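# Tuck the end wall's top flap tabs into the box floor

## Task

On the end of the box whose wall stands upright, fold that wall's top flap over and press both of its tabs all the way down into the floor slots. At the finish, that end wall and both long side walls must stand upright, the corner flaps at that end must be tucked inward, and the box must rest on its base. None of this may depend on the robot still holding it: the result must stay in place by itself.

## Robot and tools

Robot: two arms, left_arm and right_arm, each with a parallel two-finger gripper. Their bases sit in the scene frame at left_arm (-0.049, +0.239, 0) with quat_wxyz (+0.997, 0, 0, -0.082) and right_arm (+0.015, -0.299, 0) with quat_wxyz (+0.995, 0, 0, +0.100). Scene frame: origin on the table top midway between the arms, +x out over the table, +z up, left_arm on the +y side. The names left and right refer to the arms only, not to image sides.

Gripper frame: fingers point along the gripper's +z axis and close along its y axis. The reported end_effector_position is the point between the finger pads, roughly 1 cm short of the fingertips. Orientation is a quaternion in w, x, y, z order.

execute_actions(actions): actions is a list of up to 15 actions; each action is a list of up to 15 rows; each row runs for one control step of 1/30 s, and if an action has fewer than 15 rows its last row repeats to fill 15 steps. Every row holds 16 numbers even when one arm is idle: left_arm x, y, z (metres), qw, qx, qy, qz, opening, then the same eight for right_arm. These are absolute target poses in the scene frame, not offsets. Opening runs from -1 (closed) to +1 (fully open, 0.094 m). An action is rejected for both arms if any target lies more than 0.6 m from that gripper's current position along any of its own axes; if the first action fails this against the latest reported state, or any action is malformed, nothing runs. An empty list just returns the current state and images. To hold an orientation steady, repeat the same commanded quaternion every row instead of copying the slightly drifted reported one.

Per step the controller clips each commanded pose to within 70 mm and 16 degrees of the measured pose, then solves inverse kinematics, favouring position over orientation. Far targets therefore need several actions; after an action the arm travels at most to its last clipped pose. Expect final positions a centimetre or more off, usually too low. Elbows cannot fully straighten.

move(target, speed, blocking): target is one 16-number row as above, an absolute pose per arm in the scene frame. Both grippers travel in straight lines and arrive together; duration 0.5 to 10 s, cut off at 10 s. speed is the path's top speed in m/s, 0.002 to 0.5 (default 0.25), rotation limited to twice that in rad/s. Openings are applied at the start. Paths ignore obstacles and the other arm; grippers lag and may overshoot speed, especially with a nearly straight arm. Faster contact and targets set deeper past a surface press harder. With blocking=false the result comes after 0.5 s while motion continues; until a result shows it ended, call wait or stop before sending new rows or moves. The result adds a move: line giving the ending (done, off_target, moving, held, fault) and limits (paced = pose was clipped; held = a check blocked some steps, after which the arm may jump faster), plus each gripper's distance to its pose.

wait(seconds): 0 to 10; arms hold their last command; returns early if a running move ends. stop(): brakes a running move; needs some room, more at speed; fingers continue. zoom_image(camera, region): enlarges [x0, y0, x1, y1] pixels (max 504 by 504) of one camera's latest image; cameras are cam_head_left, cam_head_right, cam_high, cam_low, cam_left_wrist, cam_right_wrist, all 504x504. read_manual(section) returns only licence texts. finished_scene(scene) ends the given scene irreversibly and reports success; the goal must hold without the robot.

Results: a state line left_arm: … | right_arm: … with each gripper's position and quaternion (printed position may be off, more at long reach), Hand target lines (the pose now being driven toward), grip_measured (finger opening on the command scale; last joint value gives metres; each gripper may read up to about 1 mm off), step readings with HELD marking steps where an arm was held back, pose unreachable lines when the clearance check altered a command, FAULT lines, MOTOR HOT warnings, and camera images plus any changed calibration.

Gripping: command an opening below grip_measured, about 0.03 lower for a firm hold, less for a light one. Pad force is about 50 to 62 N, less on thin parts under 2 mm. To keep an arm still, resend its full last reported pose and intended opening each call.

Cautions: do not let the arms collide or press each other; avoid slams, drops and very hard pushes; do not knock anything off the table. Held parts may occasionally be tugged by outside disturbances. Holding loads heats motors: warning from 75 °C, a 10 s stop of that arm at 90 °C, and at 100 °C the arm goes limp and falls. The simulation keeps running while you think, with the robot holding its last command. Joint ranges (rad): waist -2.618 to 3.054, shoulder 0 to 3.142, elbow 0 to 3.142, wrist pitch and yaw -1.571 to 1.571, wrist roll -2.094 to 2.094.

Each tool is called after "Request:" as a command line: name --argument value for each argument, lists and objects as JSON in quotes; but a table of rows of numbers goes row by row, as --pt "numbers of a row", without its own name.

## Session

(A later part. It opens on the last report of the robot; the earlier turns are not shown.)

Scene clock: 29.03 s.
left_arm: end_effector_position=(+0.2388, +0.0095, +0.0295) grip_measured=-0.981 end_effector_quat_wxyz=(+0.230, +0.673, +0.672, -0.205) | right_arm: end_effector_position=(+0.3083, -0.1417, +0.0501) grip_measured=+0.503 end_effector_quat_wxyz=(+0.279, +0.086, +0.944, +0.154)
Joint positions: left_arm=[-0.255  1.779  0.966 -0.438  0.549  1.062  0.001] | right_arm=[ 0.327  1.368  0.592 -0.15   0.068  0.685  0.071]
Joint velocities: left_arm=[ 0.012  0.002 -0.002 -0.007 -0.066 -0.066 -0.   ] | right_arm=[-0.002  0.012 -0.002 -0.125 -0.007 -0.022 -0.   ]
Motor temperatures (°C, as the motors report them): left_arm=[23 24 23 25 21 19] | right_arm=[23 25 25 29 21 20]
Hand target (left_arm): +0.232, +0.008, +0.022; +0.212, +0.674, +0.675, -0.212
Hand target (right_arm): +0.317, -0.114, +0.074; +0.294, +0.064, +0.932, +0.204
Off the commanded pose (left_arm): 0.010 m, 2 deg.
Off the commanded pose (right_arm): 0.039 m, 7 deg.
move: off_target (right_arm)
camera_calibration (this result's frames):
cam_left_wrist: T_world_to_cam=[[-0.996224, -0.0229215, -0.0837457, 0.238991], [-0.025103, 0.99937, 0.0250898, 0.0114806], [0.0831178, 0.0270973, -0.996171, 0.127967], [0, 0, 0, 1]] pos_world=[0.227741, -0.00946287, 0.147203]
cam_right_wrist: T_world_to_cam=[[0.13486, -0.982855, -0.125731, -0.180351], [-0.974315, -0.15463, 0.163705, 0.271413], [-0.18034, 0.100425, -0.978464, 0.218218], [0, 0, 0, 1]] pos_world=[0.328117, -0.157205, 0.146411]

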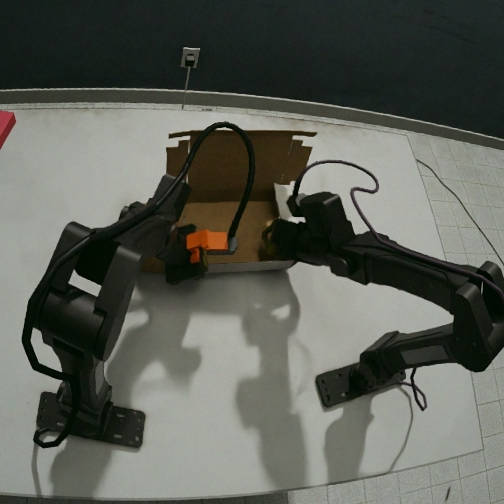

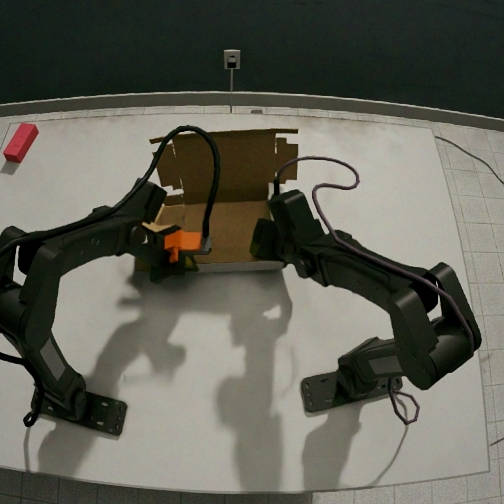

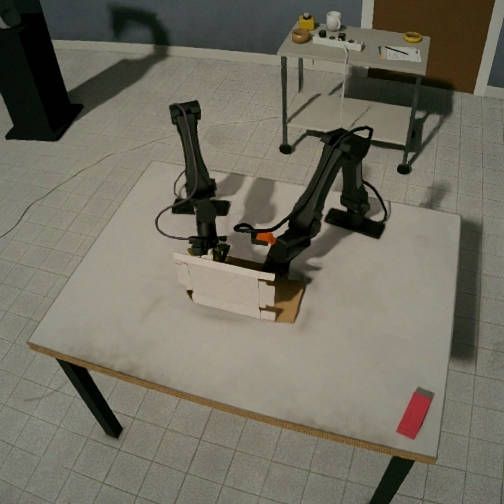

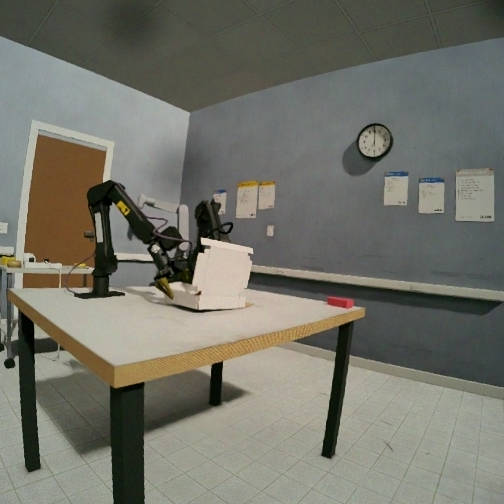

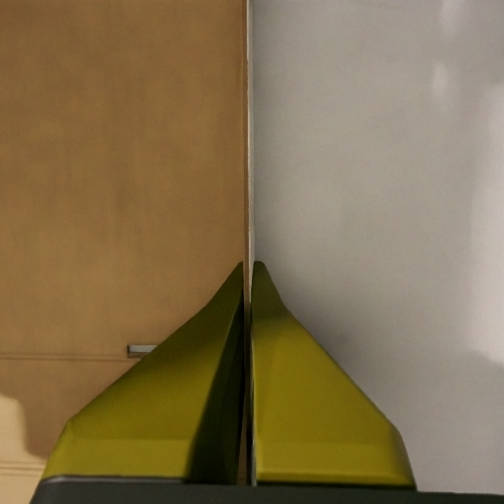

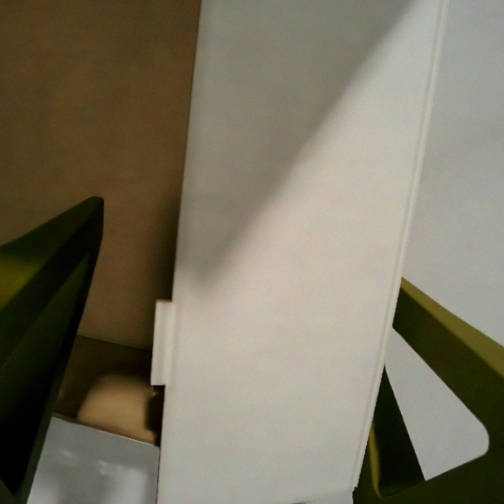

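Request:
move --target '[0.232,0.008,0.022,0.212,0.675,0.675,-0.212,-1,0.32,-0.16,0.05,0.293,0.065,0.931,0.206,0.6]' --speed 0.03

Request:
move --target '[0.232,0.008,0.022,0.212,0.675,0.675,-0.212,-1,0.325,-0.158,0.07,0.293,0.065,0.931,0.206,0.6]' --speed 0.04

Request:
move --target '[0.232,0.008,0.022,0.212,0.675,0.675,-0.212,-1,0.325,-0.115,0.066,0.293,0.065,0.931,0.206,0.55]' --speed 0.03

Request:
zoom_image --camera "cam_low" --region '[140, 250, 230, 330]'

Scene clock: 34.40 s.
left_arm: end_effector_position=(+0.2405, +0.0101, +0.0294) grip_measured=-0.981 end_effector_quat_wxyz=(+0.232, +0.674, +0.672, -0.201) | right_arm: end_effector_position=(+0.3182, -0.1595, +0.0443) grip_measured=+0.597 end_effector_quat_wxyz=(+0.281, +0.069, +0.936, +0.200)
Joint positions: left_arm=[-0.255  1.778  0.966 -0.433  0.541  1.062  0.001] | right_arm=[ 0.169  1.368  0.524 -0.031 -0.113  0.556  0.075]
Joint velocities: left_arm=[ 0.012  0.007 -0.017 -0.022 -0.007 -0.037  0.   ] | right_arm=[ 0.002  0.017 -0.002  0.007 -0.007 -0.066  0.   ]
Motor temperatures (°C, as the motors report them): left_arm=[23 24 23 25 21 19] | right_arm=[23 25 26 29 21 20]
Hand target (left_arm): +0.232, +0.008, +0.023; +0.212, +0.674, +0.675, -0.212
Hand target (right_arm): +0.320, -0.160, +0.050; +0.292, +0.065, +0.931, +0.207
Off the commanded pose (left_arm): 0.012 m, 3 deg.
Off the commanded pose (right_arm): 0.006 m, 2 deg.
move: off_target (left_arm)
camera_calibration (this result's frames):
cam_left_wrist: T_world_to_cam=[[-0.995401, -0.0248373, -0.0925175, 0.2408], [-0.0277017, 0.999172, 0.0298057, 0.0113812], [0.0917006, 0.0322315, -0.995265, 0.125638], [0, 0, 0, 1]] pos_world=[0.228487, -0.00944048, 0.146982]
cam_right_wrist: T_world_to_cam=[[0.192672, -0.9608, -0.199348, -0.211499], [-0.967114, -0.220309, 0.127098, 0.268099], [-0.166034, 0.168304, -0.971651, 0.222102], [0, 0, 0, 1]] pos_world=[0.336908, -0.181524, 0.139569]

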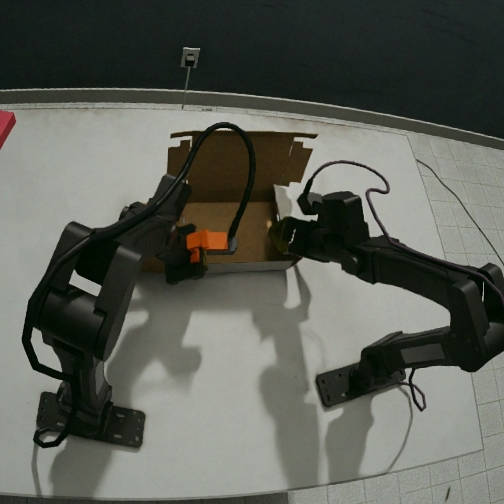

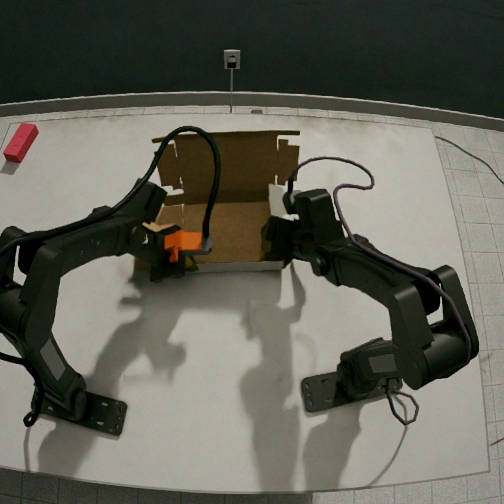

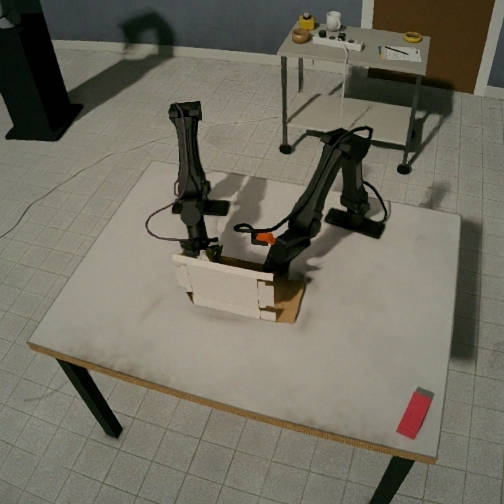

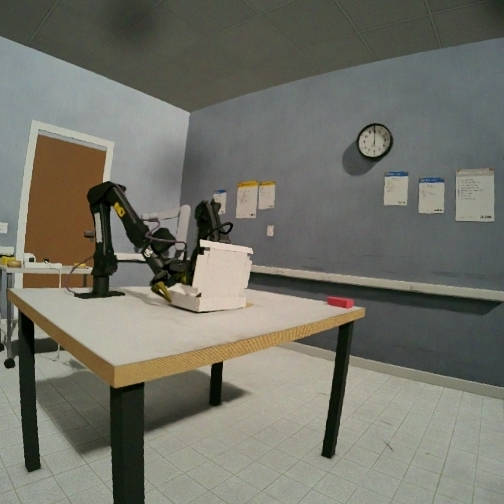

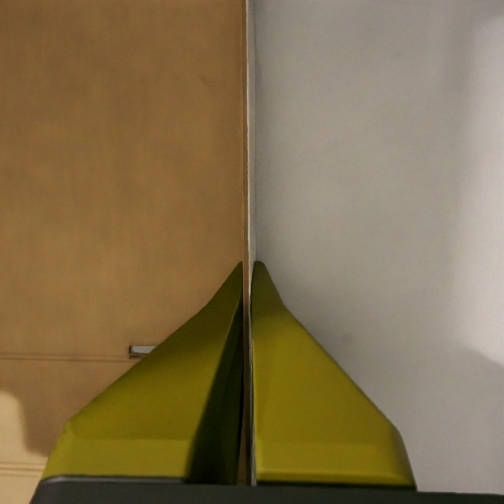

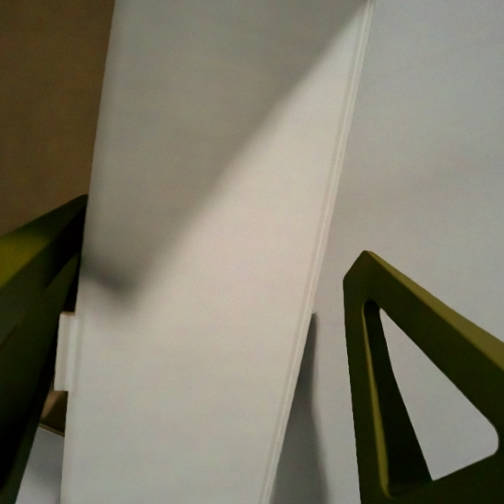

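Scene clock: 35.33 s.
left_arm: end_effector_position=(+0.2408, +0.0105, +0.0292) grip_measured=-0.981 end_effector_quat_wxyz=(+0.232, +0.674, +0.673, -0.199) | right_arm: end_effector_position=(+0.3221, -0.1580, +0.0586) grip_measured=+0.597 end_effector_quat_wxyz=(+0.286, +0.068, +0.934, +0.201)
Joint positions: left_arm=[-0.255  1.778  0.966 -0.433  0.538  1.062  0.001] | right_arm=[ 0.169  1.341  0.564 -0.086 -0.113  0.554  0.075]
Joint velocities: left_arm=[-0.002 -0.007  0.007 -0.022 -0.037  0.037  0.001] | right_arm=[-0.002  0.017 -0.007  0.037 -0.037  0.037 -0.   ]
Motor temperatures (°C, as the motors report them): left_arm=[23 24 23 25 21 19] | right_arm=[23 25 26 29 21 20]
Hand target (left_arm): +0.232, +0.008, +0.022; +0.212, +0.674, +0.675, -0.212
Hand target (right_arm): +0.326, -0.158, +0.070; +0.293, +0.065, +0.931, +0.206
Off the commanded pose (left_arm): 0.012 m, 3 deg.
Off the commanded pose (right_arm): 0.012 m, 1 deg.
move: off_target (left_arm, right_arm)
camera_calibration (this result's frames):
cam_left_wrist: T_world_to_cam=[[-0.995284, -0.0254755, -0.0936011, 0.241034], [-0.0285899, 0.999076, 0.0320843, 0.0112024], [0.0926973, 0.034609, -0.995093, 0.125104], [0, 0, 0, 1]] pos_world=[0.228621, -0.00938132, 0.146692]
cam_right_wrist: T_world_to_cam=[[0.19618, -0.959964, -0.199956, -0.208921], [-0.968085, -0.222047, 0.116219, 0.271052], [-0.155966, 0.170774, -0.972888, 0.233593], [0, 0, 0, 1]] pos_world=[0.33982, -0.180262, 0.153984]

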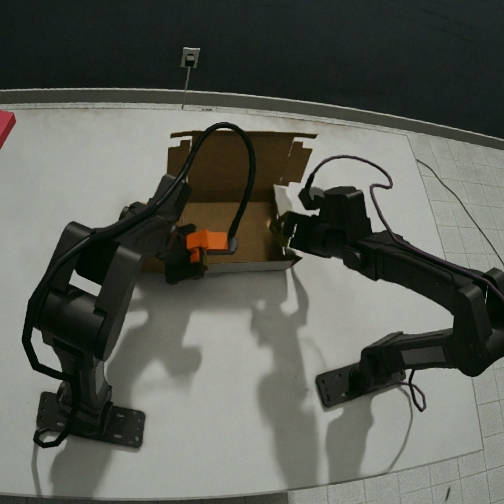

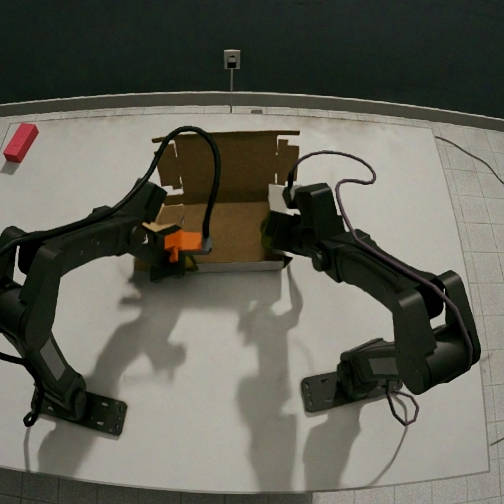

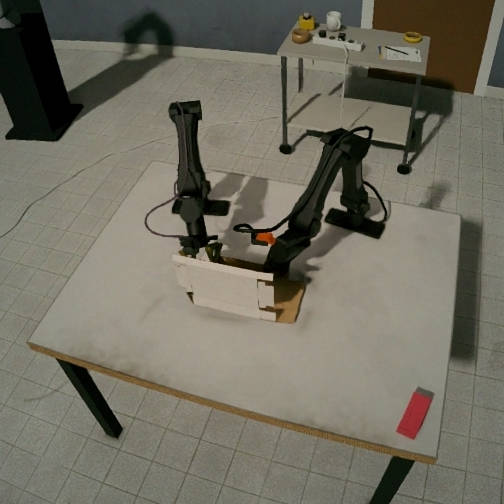

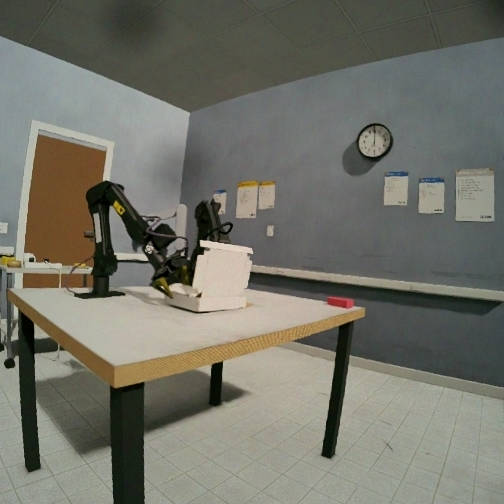

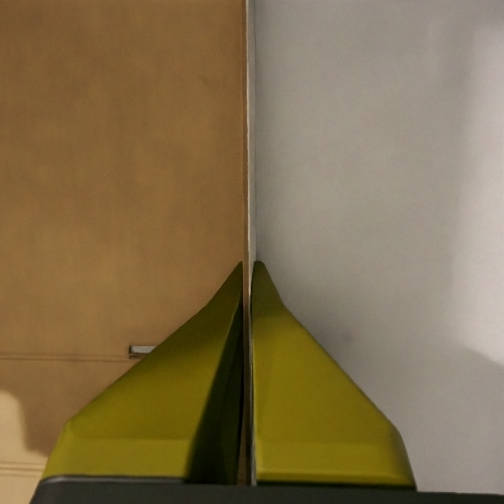

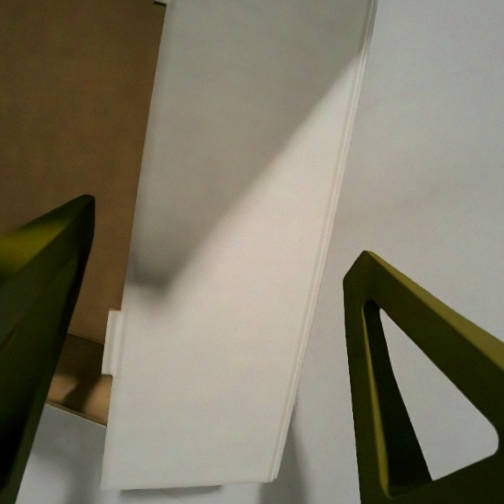

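Scene clock: 37.03 s.
left_arm: end_effector_position=(+0.2416, +0.0123, +0.0280) grip_measured=-0.981 end_effector_quat_wxyz=(+0.229, +0.673, +0.676, -0.194) | right_arm: end_effector_position=(+0.3189, -0.1399, +0.0511) grip_measured=+0.553 end_effector_quat_wxyz=(+0.289, +0.077, +0.940, +0.164)
Joint positions: left_arm=[-0.255  1.778  0.966 -0.434  0.525  1.059  0.001] | right_arm=[ 0.303  1.395  0.597 -0.098  0.043  0.65   0.073]
Joint velocities: left_arm=[ 0.007  0.002  0.022 -0.051 -0.051  0.037  0.001] | right_arm=[ 0.017 -0.012  0.002 -0.066  0.007 -0.051 -0.   ]
Motor temperatures (°C, as the motors report them): left_arm=[23 24 23 25 21 19] | right_arm=[23 25 26 29 21 20]
Hand target (left_arm): +0.232, +0.008, +0.022; +0.212, +0.674, +0.675, -0.212
Hand target (right_arm): +0.324, -0.116, +0.066; +0.293, +0.064, +0.932, +0.205
Off the commanded pose (left_arm): 0.012 m, 3 deg.
Off the commanded pose (right_arm): 0.030 m, 5 deg.
move: off_target (left_arm, right_arm)
camera_calibration (this result's frames):
cam_left_wrist: T_world_to_cam=[[-0.994942, -0.0316063, -0.0953441, 0.241862], [-0.0359032, 0.9984, 0.0436932, 0.0109195], [0.0938105, 0.0468954, -0.994485, 0.123312], [0, 0, 0, 1]] pos_world=[0.229463, -0.00904038, 0.145215]
cam_right_wrist: T_world_to_cam=[[0.156523, -0.978386, -0.135135, -0.185602], [-0.975036, -0.174885, 0.136823, 0.280627], [-0.157499, 0.110346, -0.981335, 0.215208], [0, 0, 0, 1]] pos_world=[0.336567, -0.15626, 0.147713]

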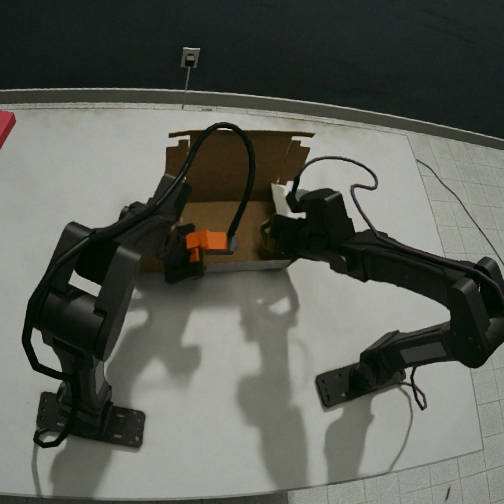

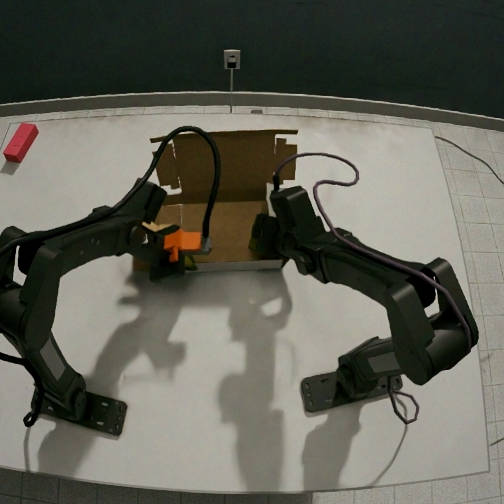

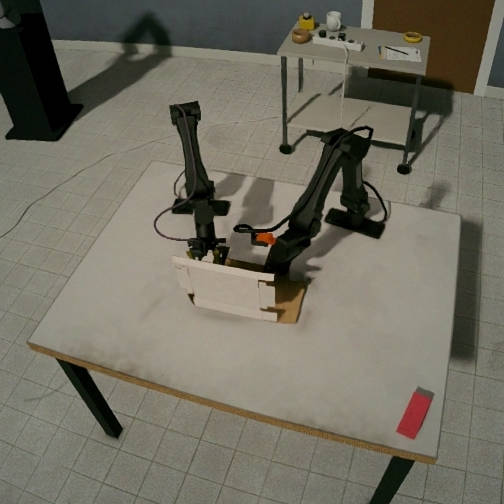

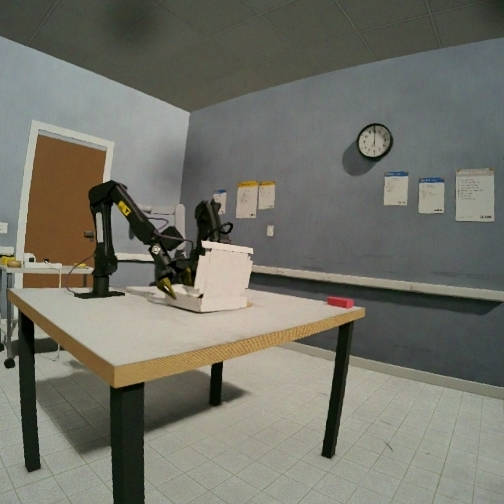

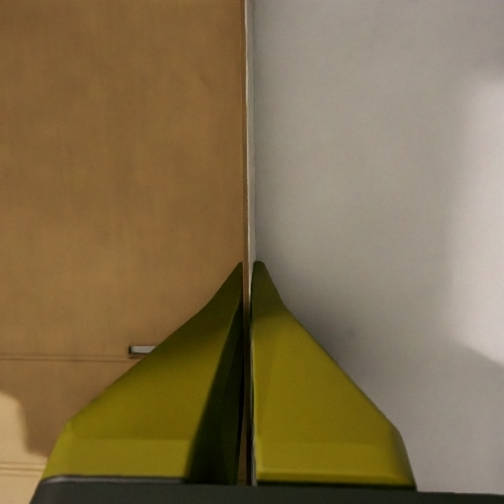

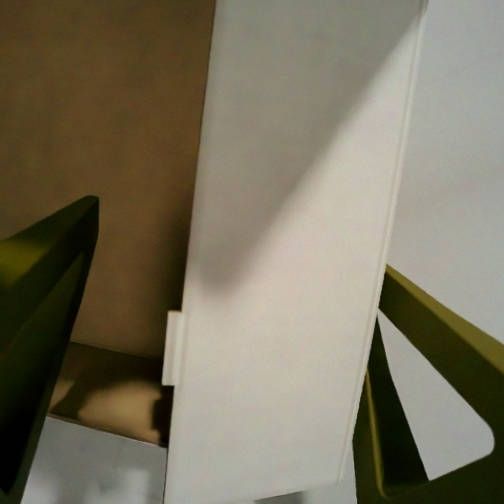

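Region (140, 250, 230, 330) of cam_low's 504x504 image, scaled by 5.600, with more detail than that image has.

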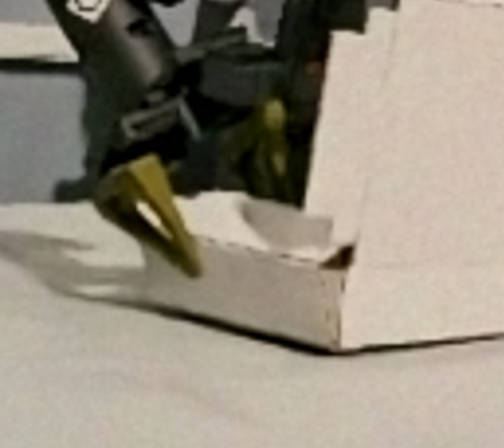

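Request:
move --target '[0.232,0.008,0.022,0.212,0.675,0.675,-0.212,-1,0.32,-0.158,0.075,0.293,0.065,0.931,0.206,0.7]' --speed 0.05

Request:
move --target '[0.232,0.008,0.022,0.212,0.675,0.675,-0.212,-1,0.32,-0.165,0.125,0.293,0.065,0.931,0.206,0.7]' --speed 0.1

Request:
move --target '[0.232,0.008,0.022,0.212,0.675,0.675,-0.212,-1,0.32,-0.178,0.09,0.293,0.065,0.931,0.206,0.1]' --speed 0.06

Scene clock: 42.33 s.
left_arm: end_effector_position=(+0.2422, +0.0121, +0.0281) grip_measured=-0.981 end_effector_quat_wxyz=(+0.230, +0.673, +0.676, -0.193) | right_arm: end_effector_position=(+0.3256, -0.1543, +0.0756) grip_measured=+0.697 end_effector_quat_wxyz=(+0.297, +0.067, +0.930, +0.208)
Joint positions: left_arm=[-0.255  1.778  0.966 -0.432  0.525  1.059  0.001] | right_arm=[ 0.178  1.307  0.597 -0.125 -0.108  0.563  0.08 ]
Joint velocities: left_arm=[ 0.017  0.002 -0.012  0.007 -0.095 -0.066 -0.   ] | right_arm=[-0.012 -0.012  0.017 -0.007  0.037  0.037  0.001]
Motor temperatures (°C, as the motors report them): left_arm=[23 25 23 25 21 19] | right_arm=[23 25 26 29 21 20]
Hand target (left_arm): +0.232, +0.008, +0.023; +0.212, +0.674, +0.675, -0.212
Hand target (right_arm): +0.320, -0.158, +0.075; +0.293, +0.065, +0.931, +0.207
Off the commanded pose (left_arm): 0.013 m, 3 deg.
Off the commanded pose (right_arm): 0.007 m, 1 deg.
move: off_target (left_arm)
camera_calibration (this result's frames):
cam_left_wrist: T_world_to_cam=[[-0.99467, -0.0318912, -0.0980494, 0.242468], [-0.0362662, 0.998409, 0.0431673, 0.0111703], [0.0965167, 0.0464931, -0.994245, 0.122733], [0, 0, 0, 1]] pos_world=[0.229735, -0.0091262, 0.145318]
cam_right_wrist: T_world_to_cam=[[0.20025, -0.95783, -0.206064, -0.203191], [-0.970805, -0.222332, 0.0900308, 0.276088], [-0.132049, 0.182019, -0.974388, 0.244158], [0, 0, 0, 1]] pos_world=[0.340958, -0.17768, 0.171178]

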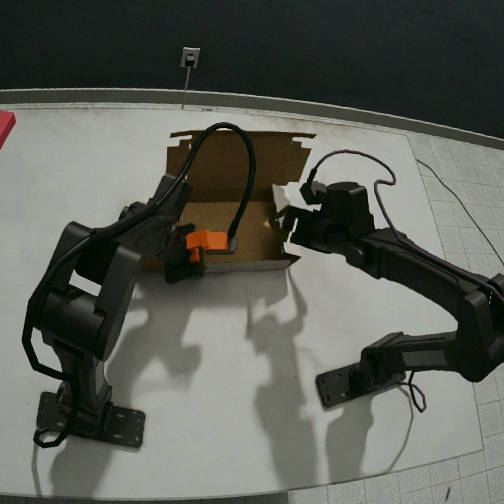

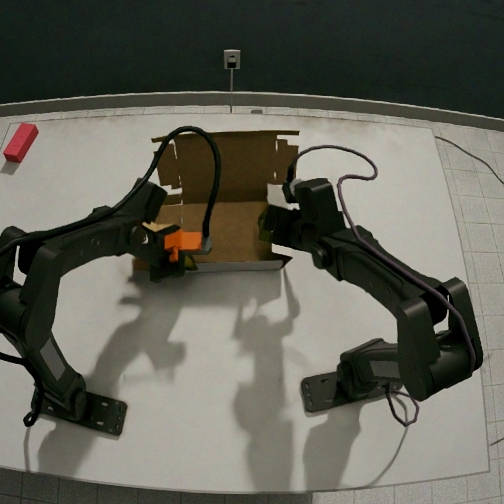

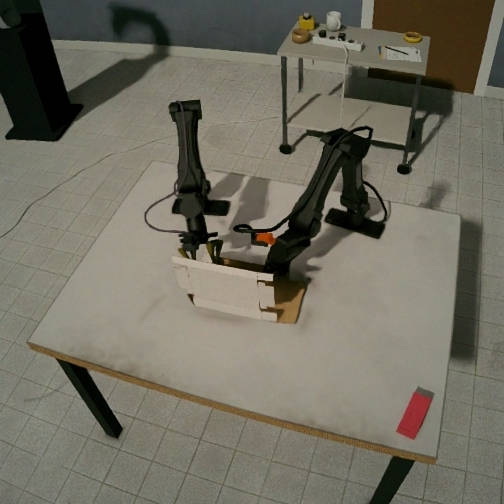

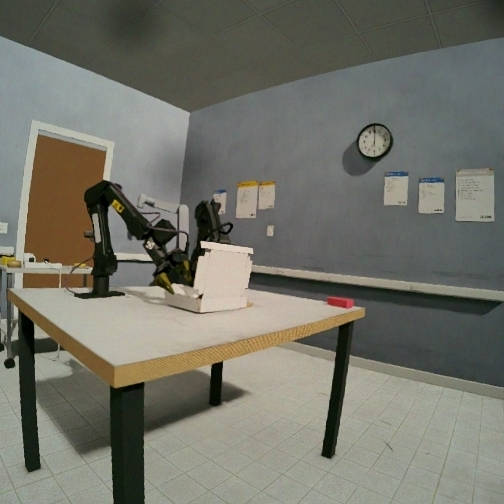

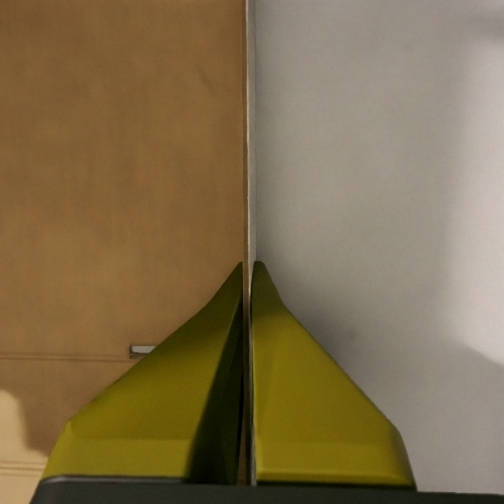

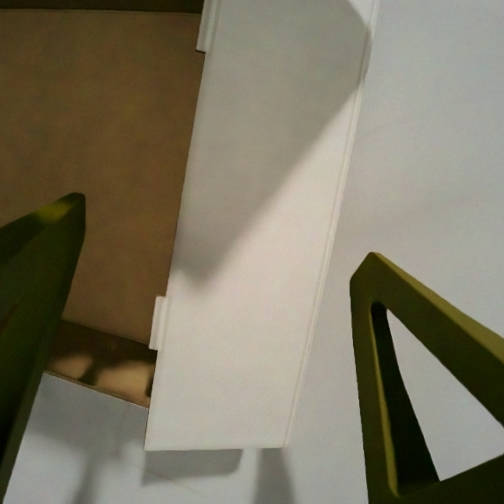

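Scene clock: 43.47 s.
left_arm: end_effector_position=(+0.2422, +0.0121, +0.0281) grip_measured=-0.981 end_effector_quat_wxyz=(+0.230, +0.673, +0.676, -0.193) | right_arm: end_effector_position=(+0.3192, -0.1635, +0.1141) grip_measured=+0.697 end_effector_quat_wxyz=(+0.286, +0.067, +0.934, +0.202)
Joint positions: left_arm=[-0.255  1.778  0.966 -0.432  0.525  1.059  0.001] | right_arm=[ 0.149  1.215  0.719 -0.37  -0.127  0.539  0.08 ]
Joint velocities: left_arm=[-0.017 -0.017  0.012 -0.022 -0.037 -0.007 -0.   ] | right_arm=[-0.012 -0.007 -0.022  0.081 -0.007  0.022 -0.   ]
Motor temperatures (°C, as the motors report them): left_arm=[23 25 23 25 21 19] | right_arm=[23 25 26 29 21 20]
Hand target (left_arm): +0.232, +0.008, +0.023; +0.212, +0.674, +0.675, -0.212
Hand target (right_arm): +0.321, -0.164, +0.125; +0.293, +0.065, +0.931, +0.206
Off the commanded pose (left_arm): 0.013 m, 3 deg.
Off the commanded pose (right_arm): 0.011 m, 1 deg.
move: off_target (left_arm, right_arm)
camera_calibration (this result's frames):
cam_left_wrist: T_world_to_cam=[[-0.99467, -0.0318912, -0.0980494, 0.242468], [-0.0362662, 0.998409, 0.0431673, 0.0111703], [0.0965167, 0.0464931, -0.994245, 0.122733], [0, 0, 0, 1]] pos_world=[0.229735, -0.0091262, 0.145318]
cam_right_wrist: T_world_to_cam=[[0.196848, -0.959764, -0.20026, -0.202686], [-0.967899, -0.222791, 0.116339, 0.260404], [-0.156274, 0.17093, -0.972811, 0.288226], [0, 0, 0, 1]] pos_world=[0.336985, -0.185781, 0.209504]

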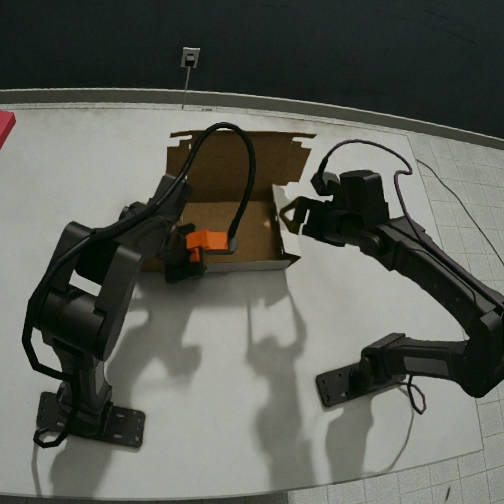

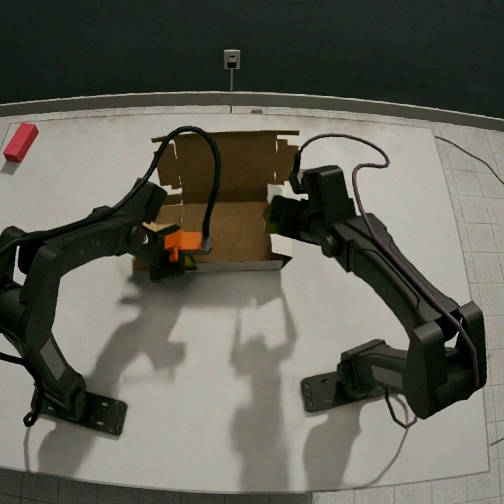

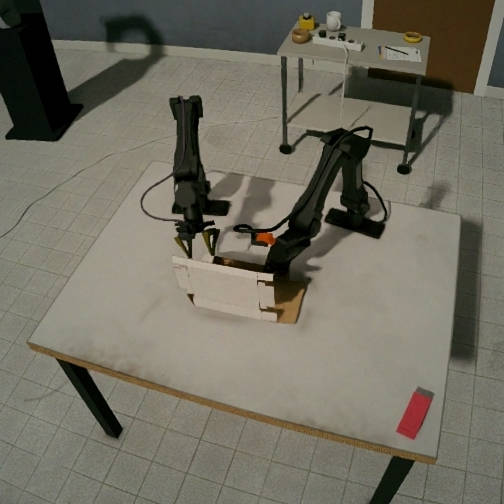

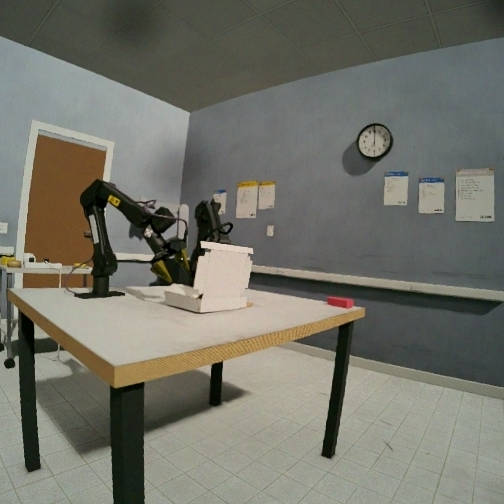

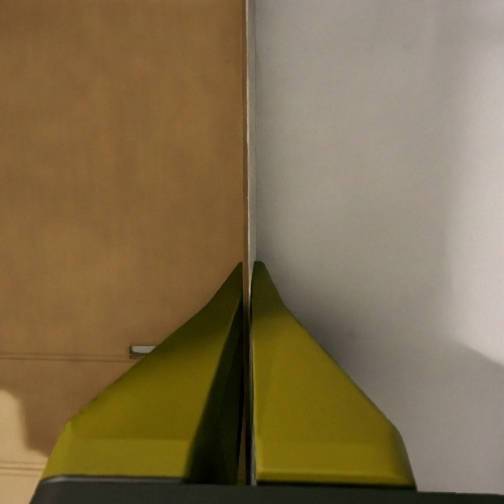

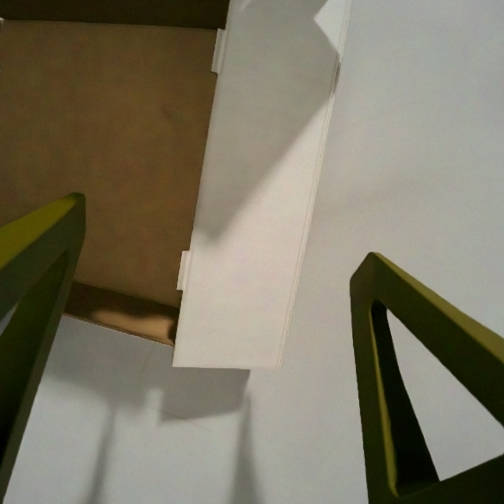

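Scene clock: 44.47 s.
left_arm: end_effector_position=(+0.2422, +0.0121, +0.0281) grip_measured=-0.981 end_effector_quat_wxyz=(+0.230, +0.673, +0.676, -0.193) | right_arm: end_effector_position=(+0.3182, -0.1774, +0.0919) grip_measured=+0.103 end_effector_quat_wxyz=(+0.292, +0.067, +0.932, +0.204)
Joint positions: left_arm=[-0.255  1.778  0.966 -0.432  0.525  1.059  0.001] | right_arm=[ 0.089  1.215  0.619 -0.262 -0.166  0.494  0.052]
Joint velocities: left_arm=[-0.012  0.002  0.007  0.037 -0.022  0.037 -0.   ] | right_arm=[-0.007 -0.037 -0.007  0.037 -0.066 -0.066  0.   ]
Motor temperatures (°C, as the motors report them): left_arm=[23 25 23 25 21 19] | right_arm=[23 25 26 29 21 20]
Hand target (left_arm): +0.232, +0.008, +0.023; +0.212, +0.674, +0.675, -0.212
Hand target (right_arm): +0.319, -0.178, +0.090; +0.293, +0.065, +0.931, +0.206
Off the commanded pose (left_arm): 0.013 m, 3 deg.
Off the commanded pose (right_arm): 0.003 m, 0 deg.
move: off_target (left_arm)
camera_calibration (this result's frames):
cam_left_wrist: T_world_to_cam=[[-0.99467, -0.0318912, -0.0980494, 0.242468], [-0.0362662, 0.998409, 0.0431673, 0.0111703], [0.0965167, 0.0464931, -0.994245, 0.122733], [0, 0, 0, 1]] pos_world=[0.229735, -0.0091262, 0.145318]
cam_right_wrist: T_world_to_cam=[[0.198427, -0.958953, -0.202575, -0.220362], [-0.969536, -0.222334, 0.102803, 0.260765], [-0.143622, 0.176005, -0.973856, 0.265816], [0, 0, 0, 1]] pos_world=[0.334724, -0.200124, 0.18742]

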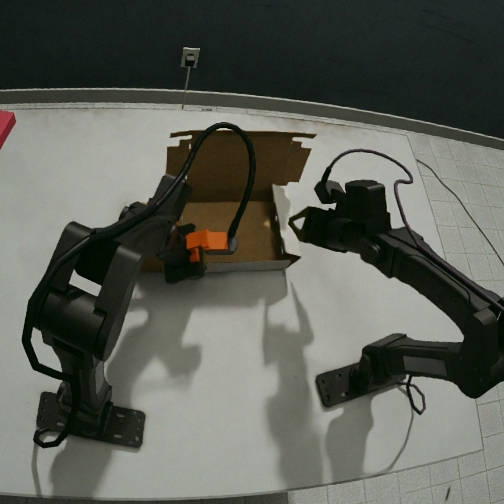

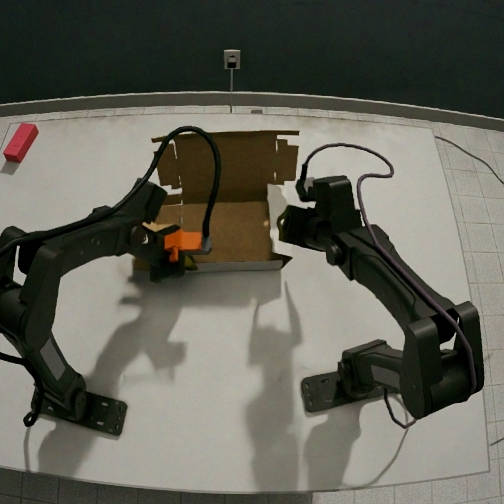

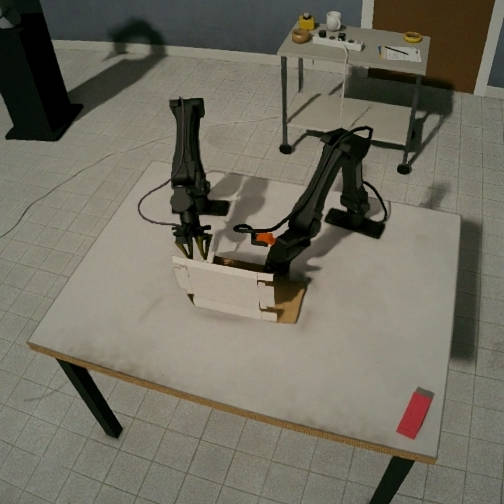

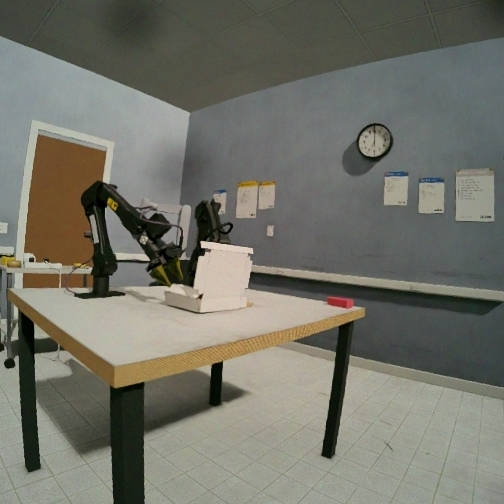

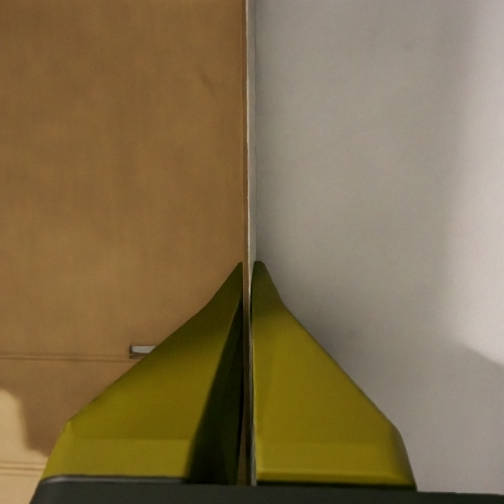

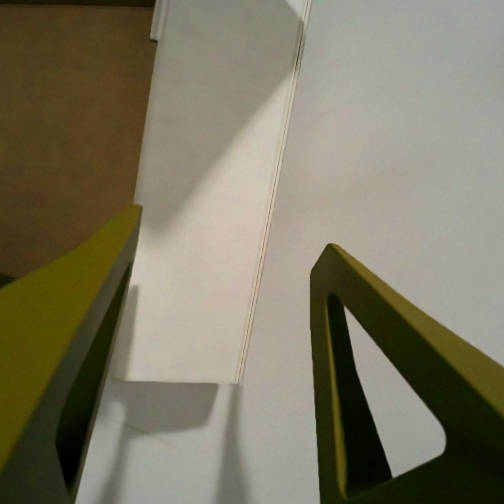

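Descend straight down, pressing the flap.

Request:
move --target '[0.232,0.008,0.022,0.212,0.675,0.675,-0.212,-1,0.318,-0.18,0.048,0.293,0.065,0.931,0.206,0.1]' --speed 0.04

Request:
zoom_image --camera "cam_low" --region '[140, 250, 230, 330]'

Scene clock: 47.70 s.
left_arm: end_effector_position=(+0.2430, +0.0133, +0.0274) grip_measured=-0.981 end_effector_quat_wxyz=(+0.228, +0.670, +0.681, -0.191) | right_arm: end_effector_position=(+0.3202, -0.1753, +0.0595) grip_measured=+0.103 end_effector_quat_wxyz=(+0.303, +0.063, +0.926, +0.216)
Joint positions: left_arm=[-0.255  1.778  0.966 -0.432  0.516  1.047  0.001] | right_arm=[ 0.084  1.289  0.498 -0.036 -0.183  0.491  0.052]
Joint velocities: left_arm=[-0.007 -0.012 -0.007 -0.095  0.022 -0.051  0.   ] | right_arm=[ 0.012  0.007 -0.002 -0.037  0.007  0.051 -0.   ]
Motor temperatures (°C, as the motors report them): left_arm=[23 25 23 25 21 19] | right_arm=[23 25 26 29 21 20]
Hand target (left_arm): +0.232, +0.009, +0.023; +0.212, +0.674, +0.675, -0.212
Hand target (right_arm): +0.317, -0.180, +0.048; +0.293, +0.065, +0.931, +0.206
Off the commanded pose (left_arm): 0.013 m, 3 deg.
Off the commanded pose (right_arm): 0.013 m, 2 deg.
move: off_target (left_arm, right_arm)
camera_calibration (this result's frames):
cam_left_wrist: T_world_to_cam=[[-0.994504, -0.0430635, -0.0954307, 0.243245], [-0.0480213, 0.99758, 0.0502776, 0.0127676], [0.0930346, 0.054584, -0.994166, 0.122609], [0, 0, 0, 1]] pos_world=[0.231115, -0.00895422, 0.144465]
cam_right_wrist: T_world_to_cam=[[0.213017, -0.952994, -0.215469, -0.228163], [-0.969832, -0.232992, 0.0716997, 0.266603], [-0.118532, 0.193695, -0.973875, 0.229214], [0, 0, 0, 1]] pos_world=[0.334331, -0.199719, 0.154948]

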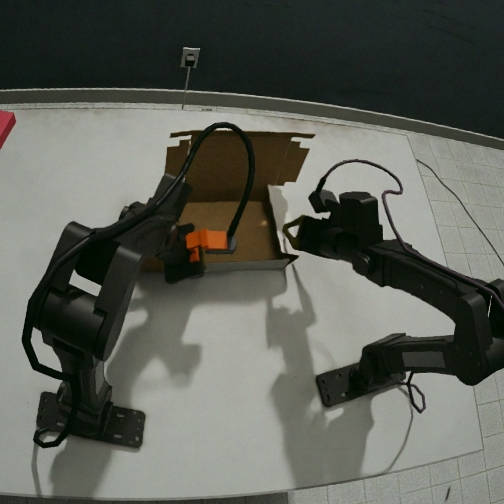

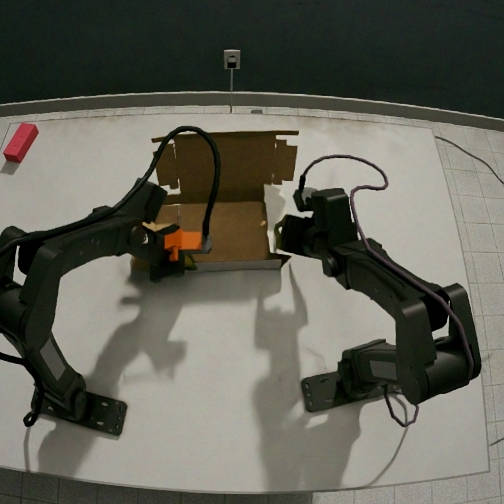

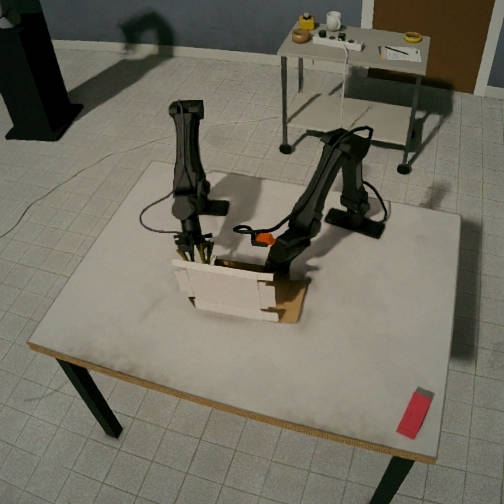

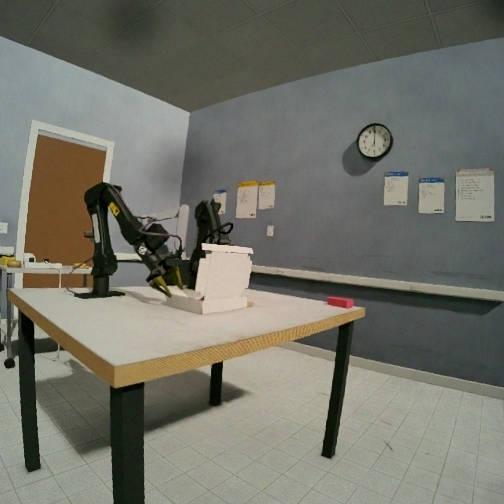

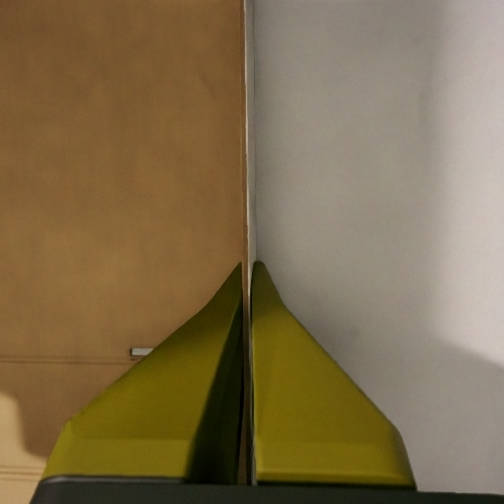

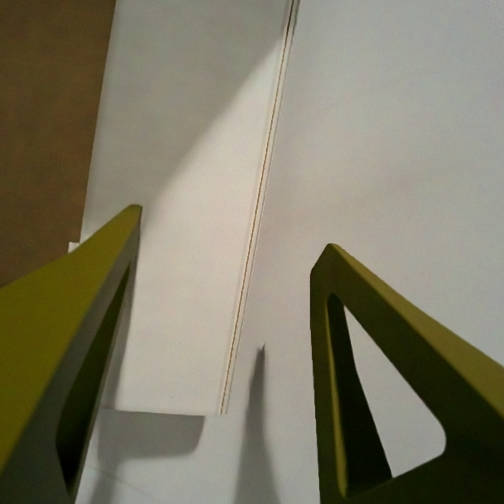

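Region (140, 250, 230, 330) of cam_low's 504x504 image, scaled by 5.600, with more detail than that image has.

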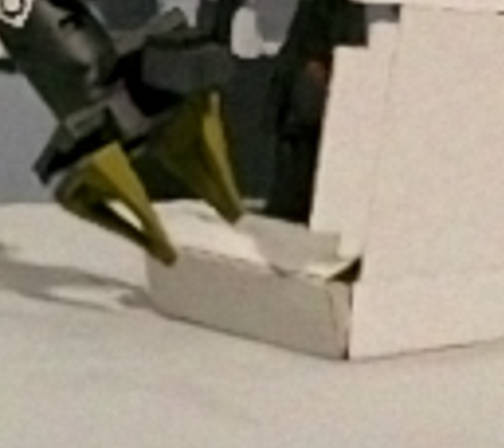

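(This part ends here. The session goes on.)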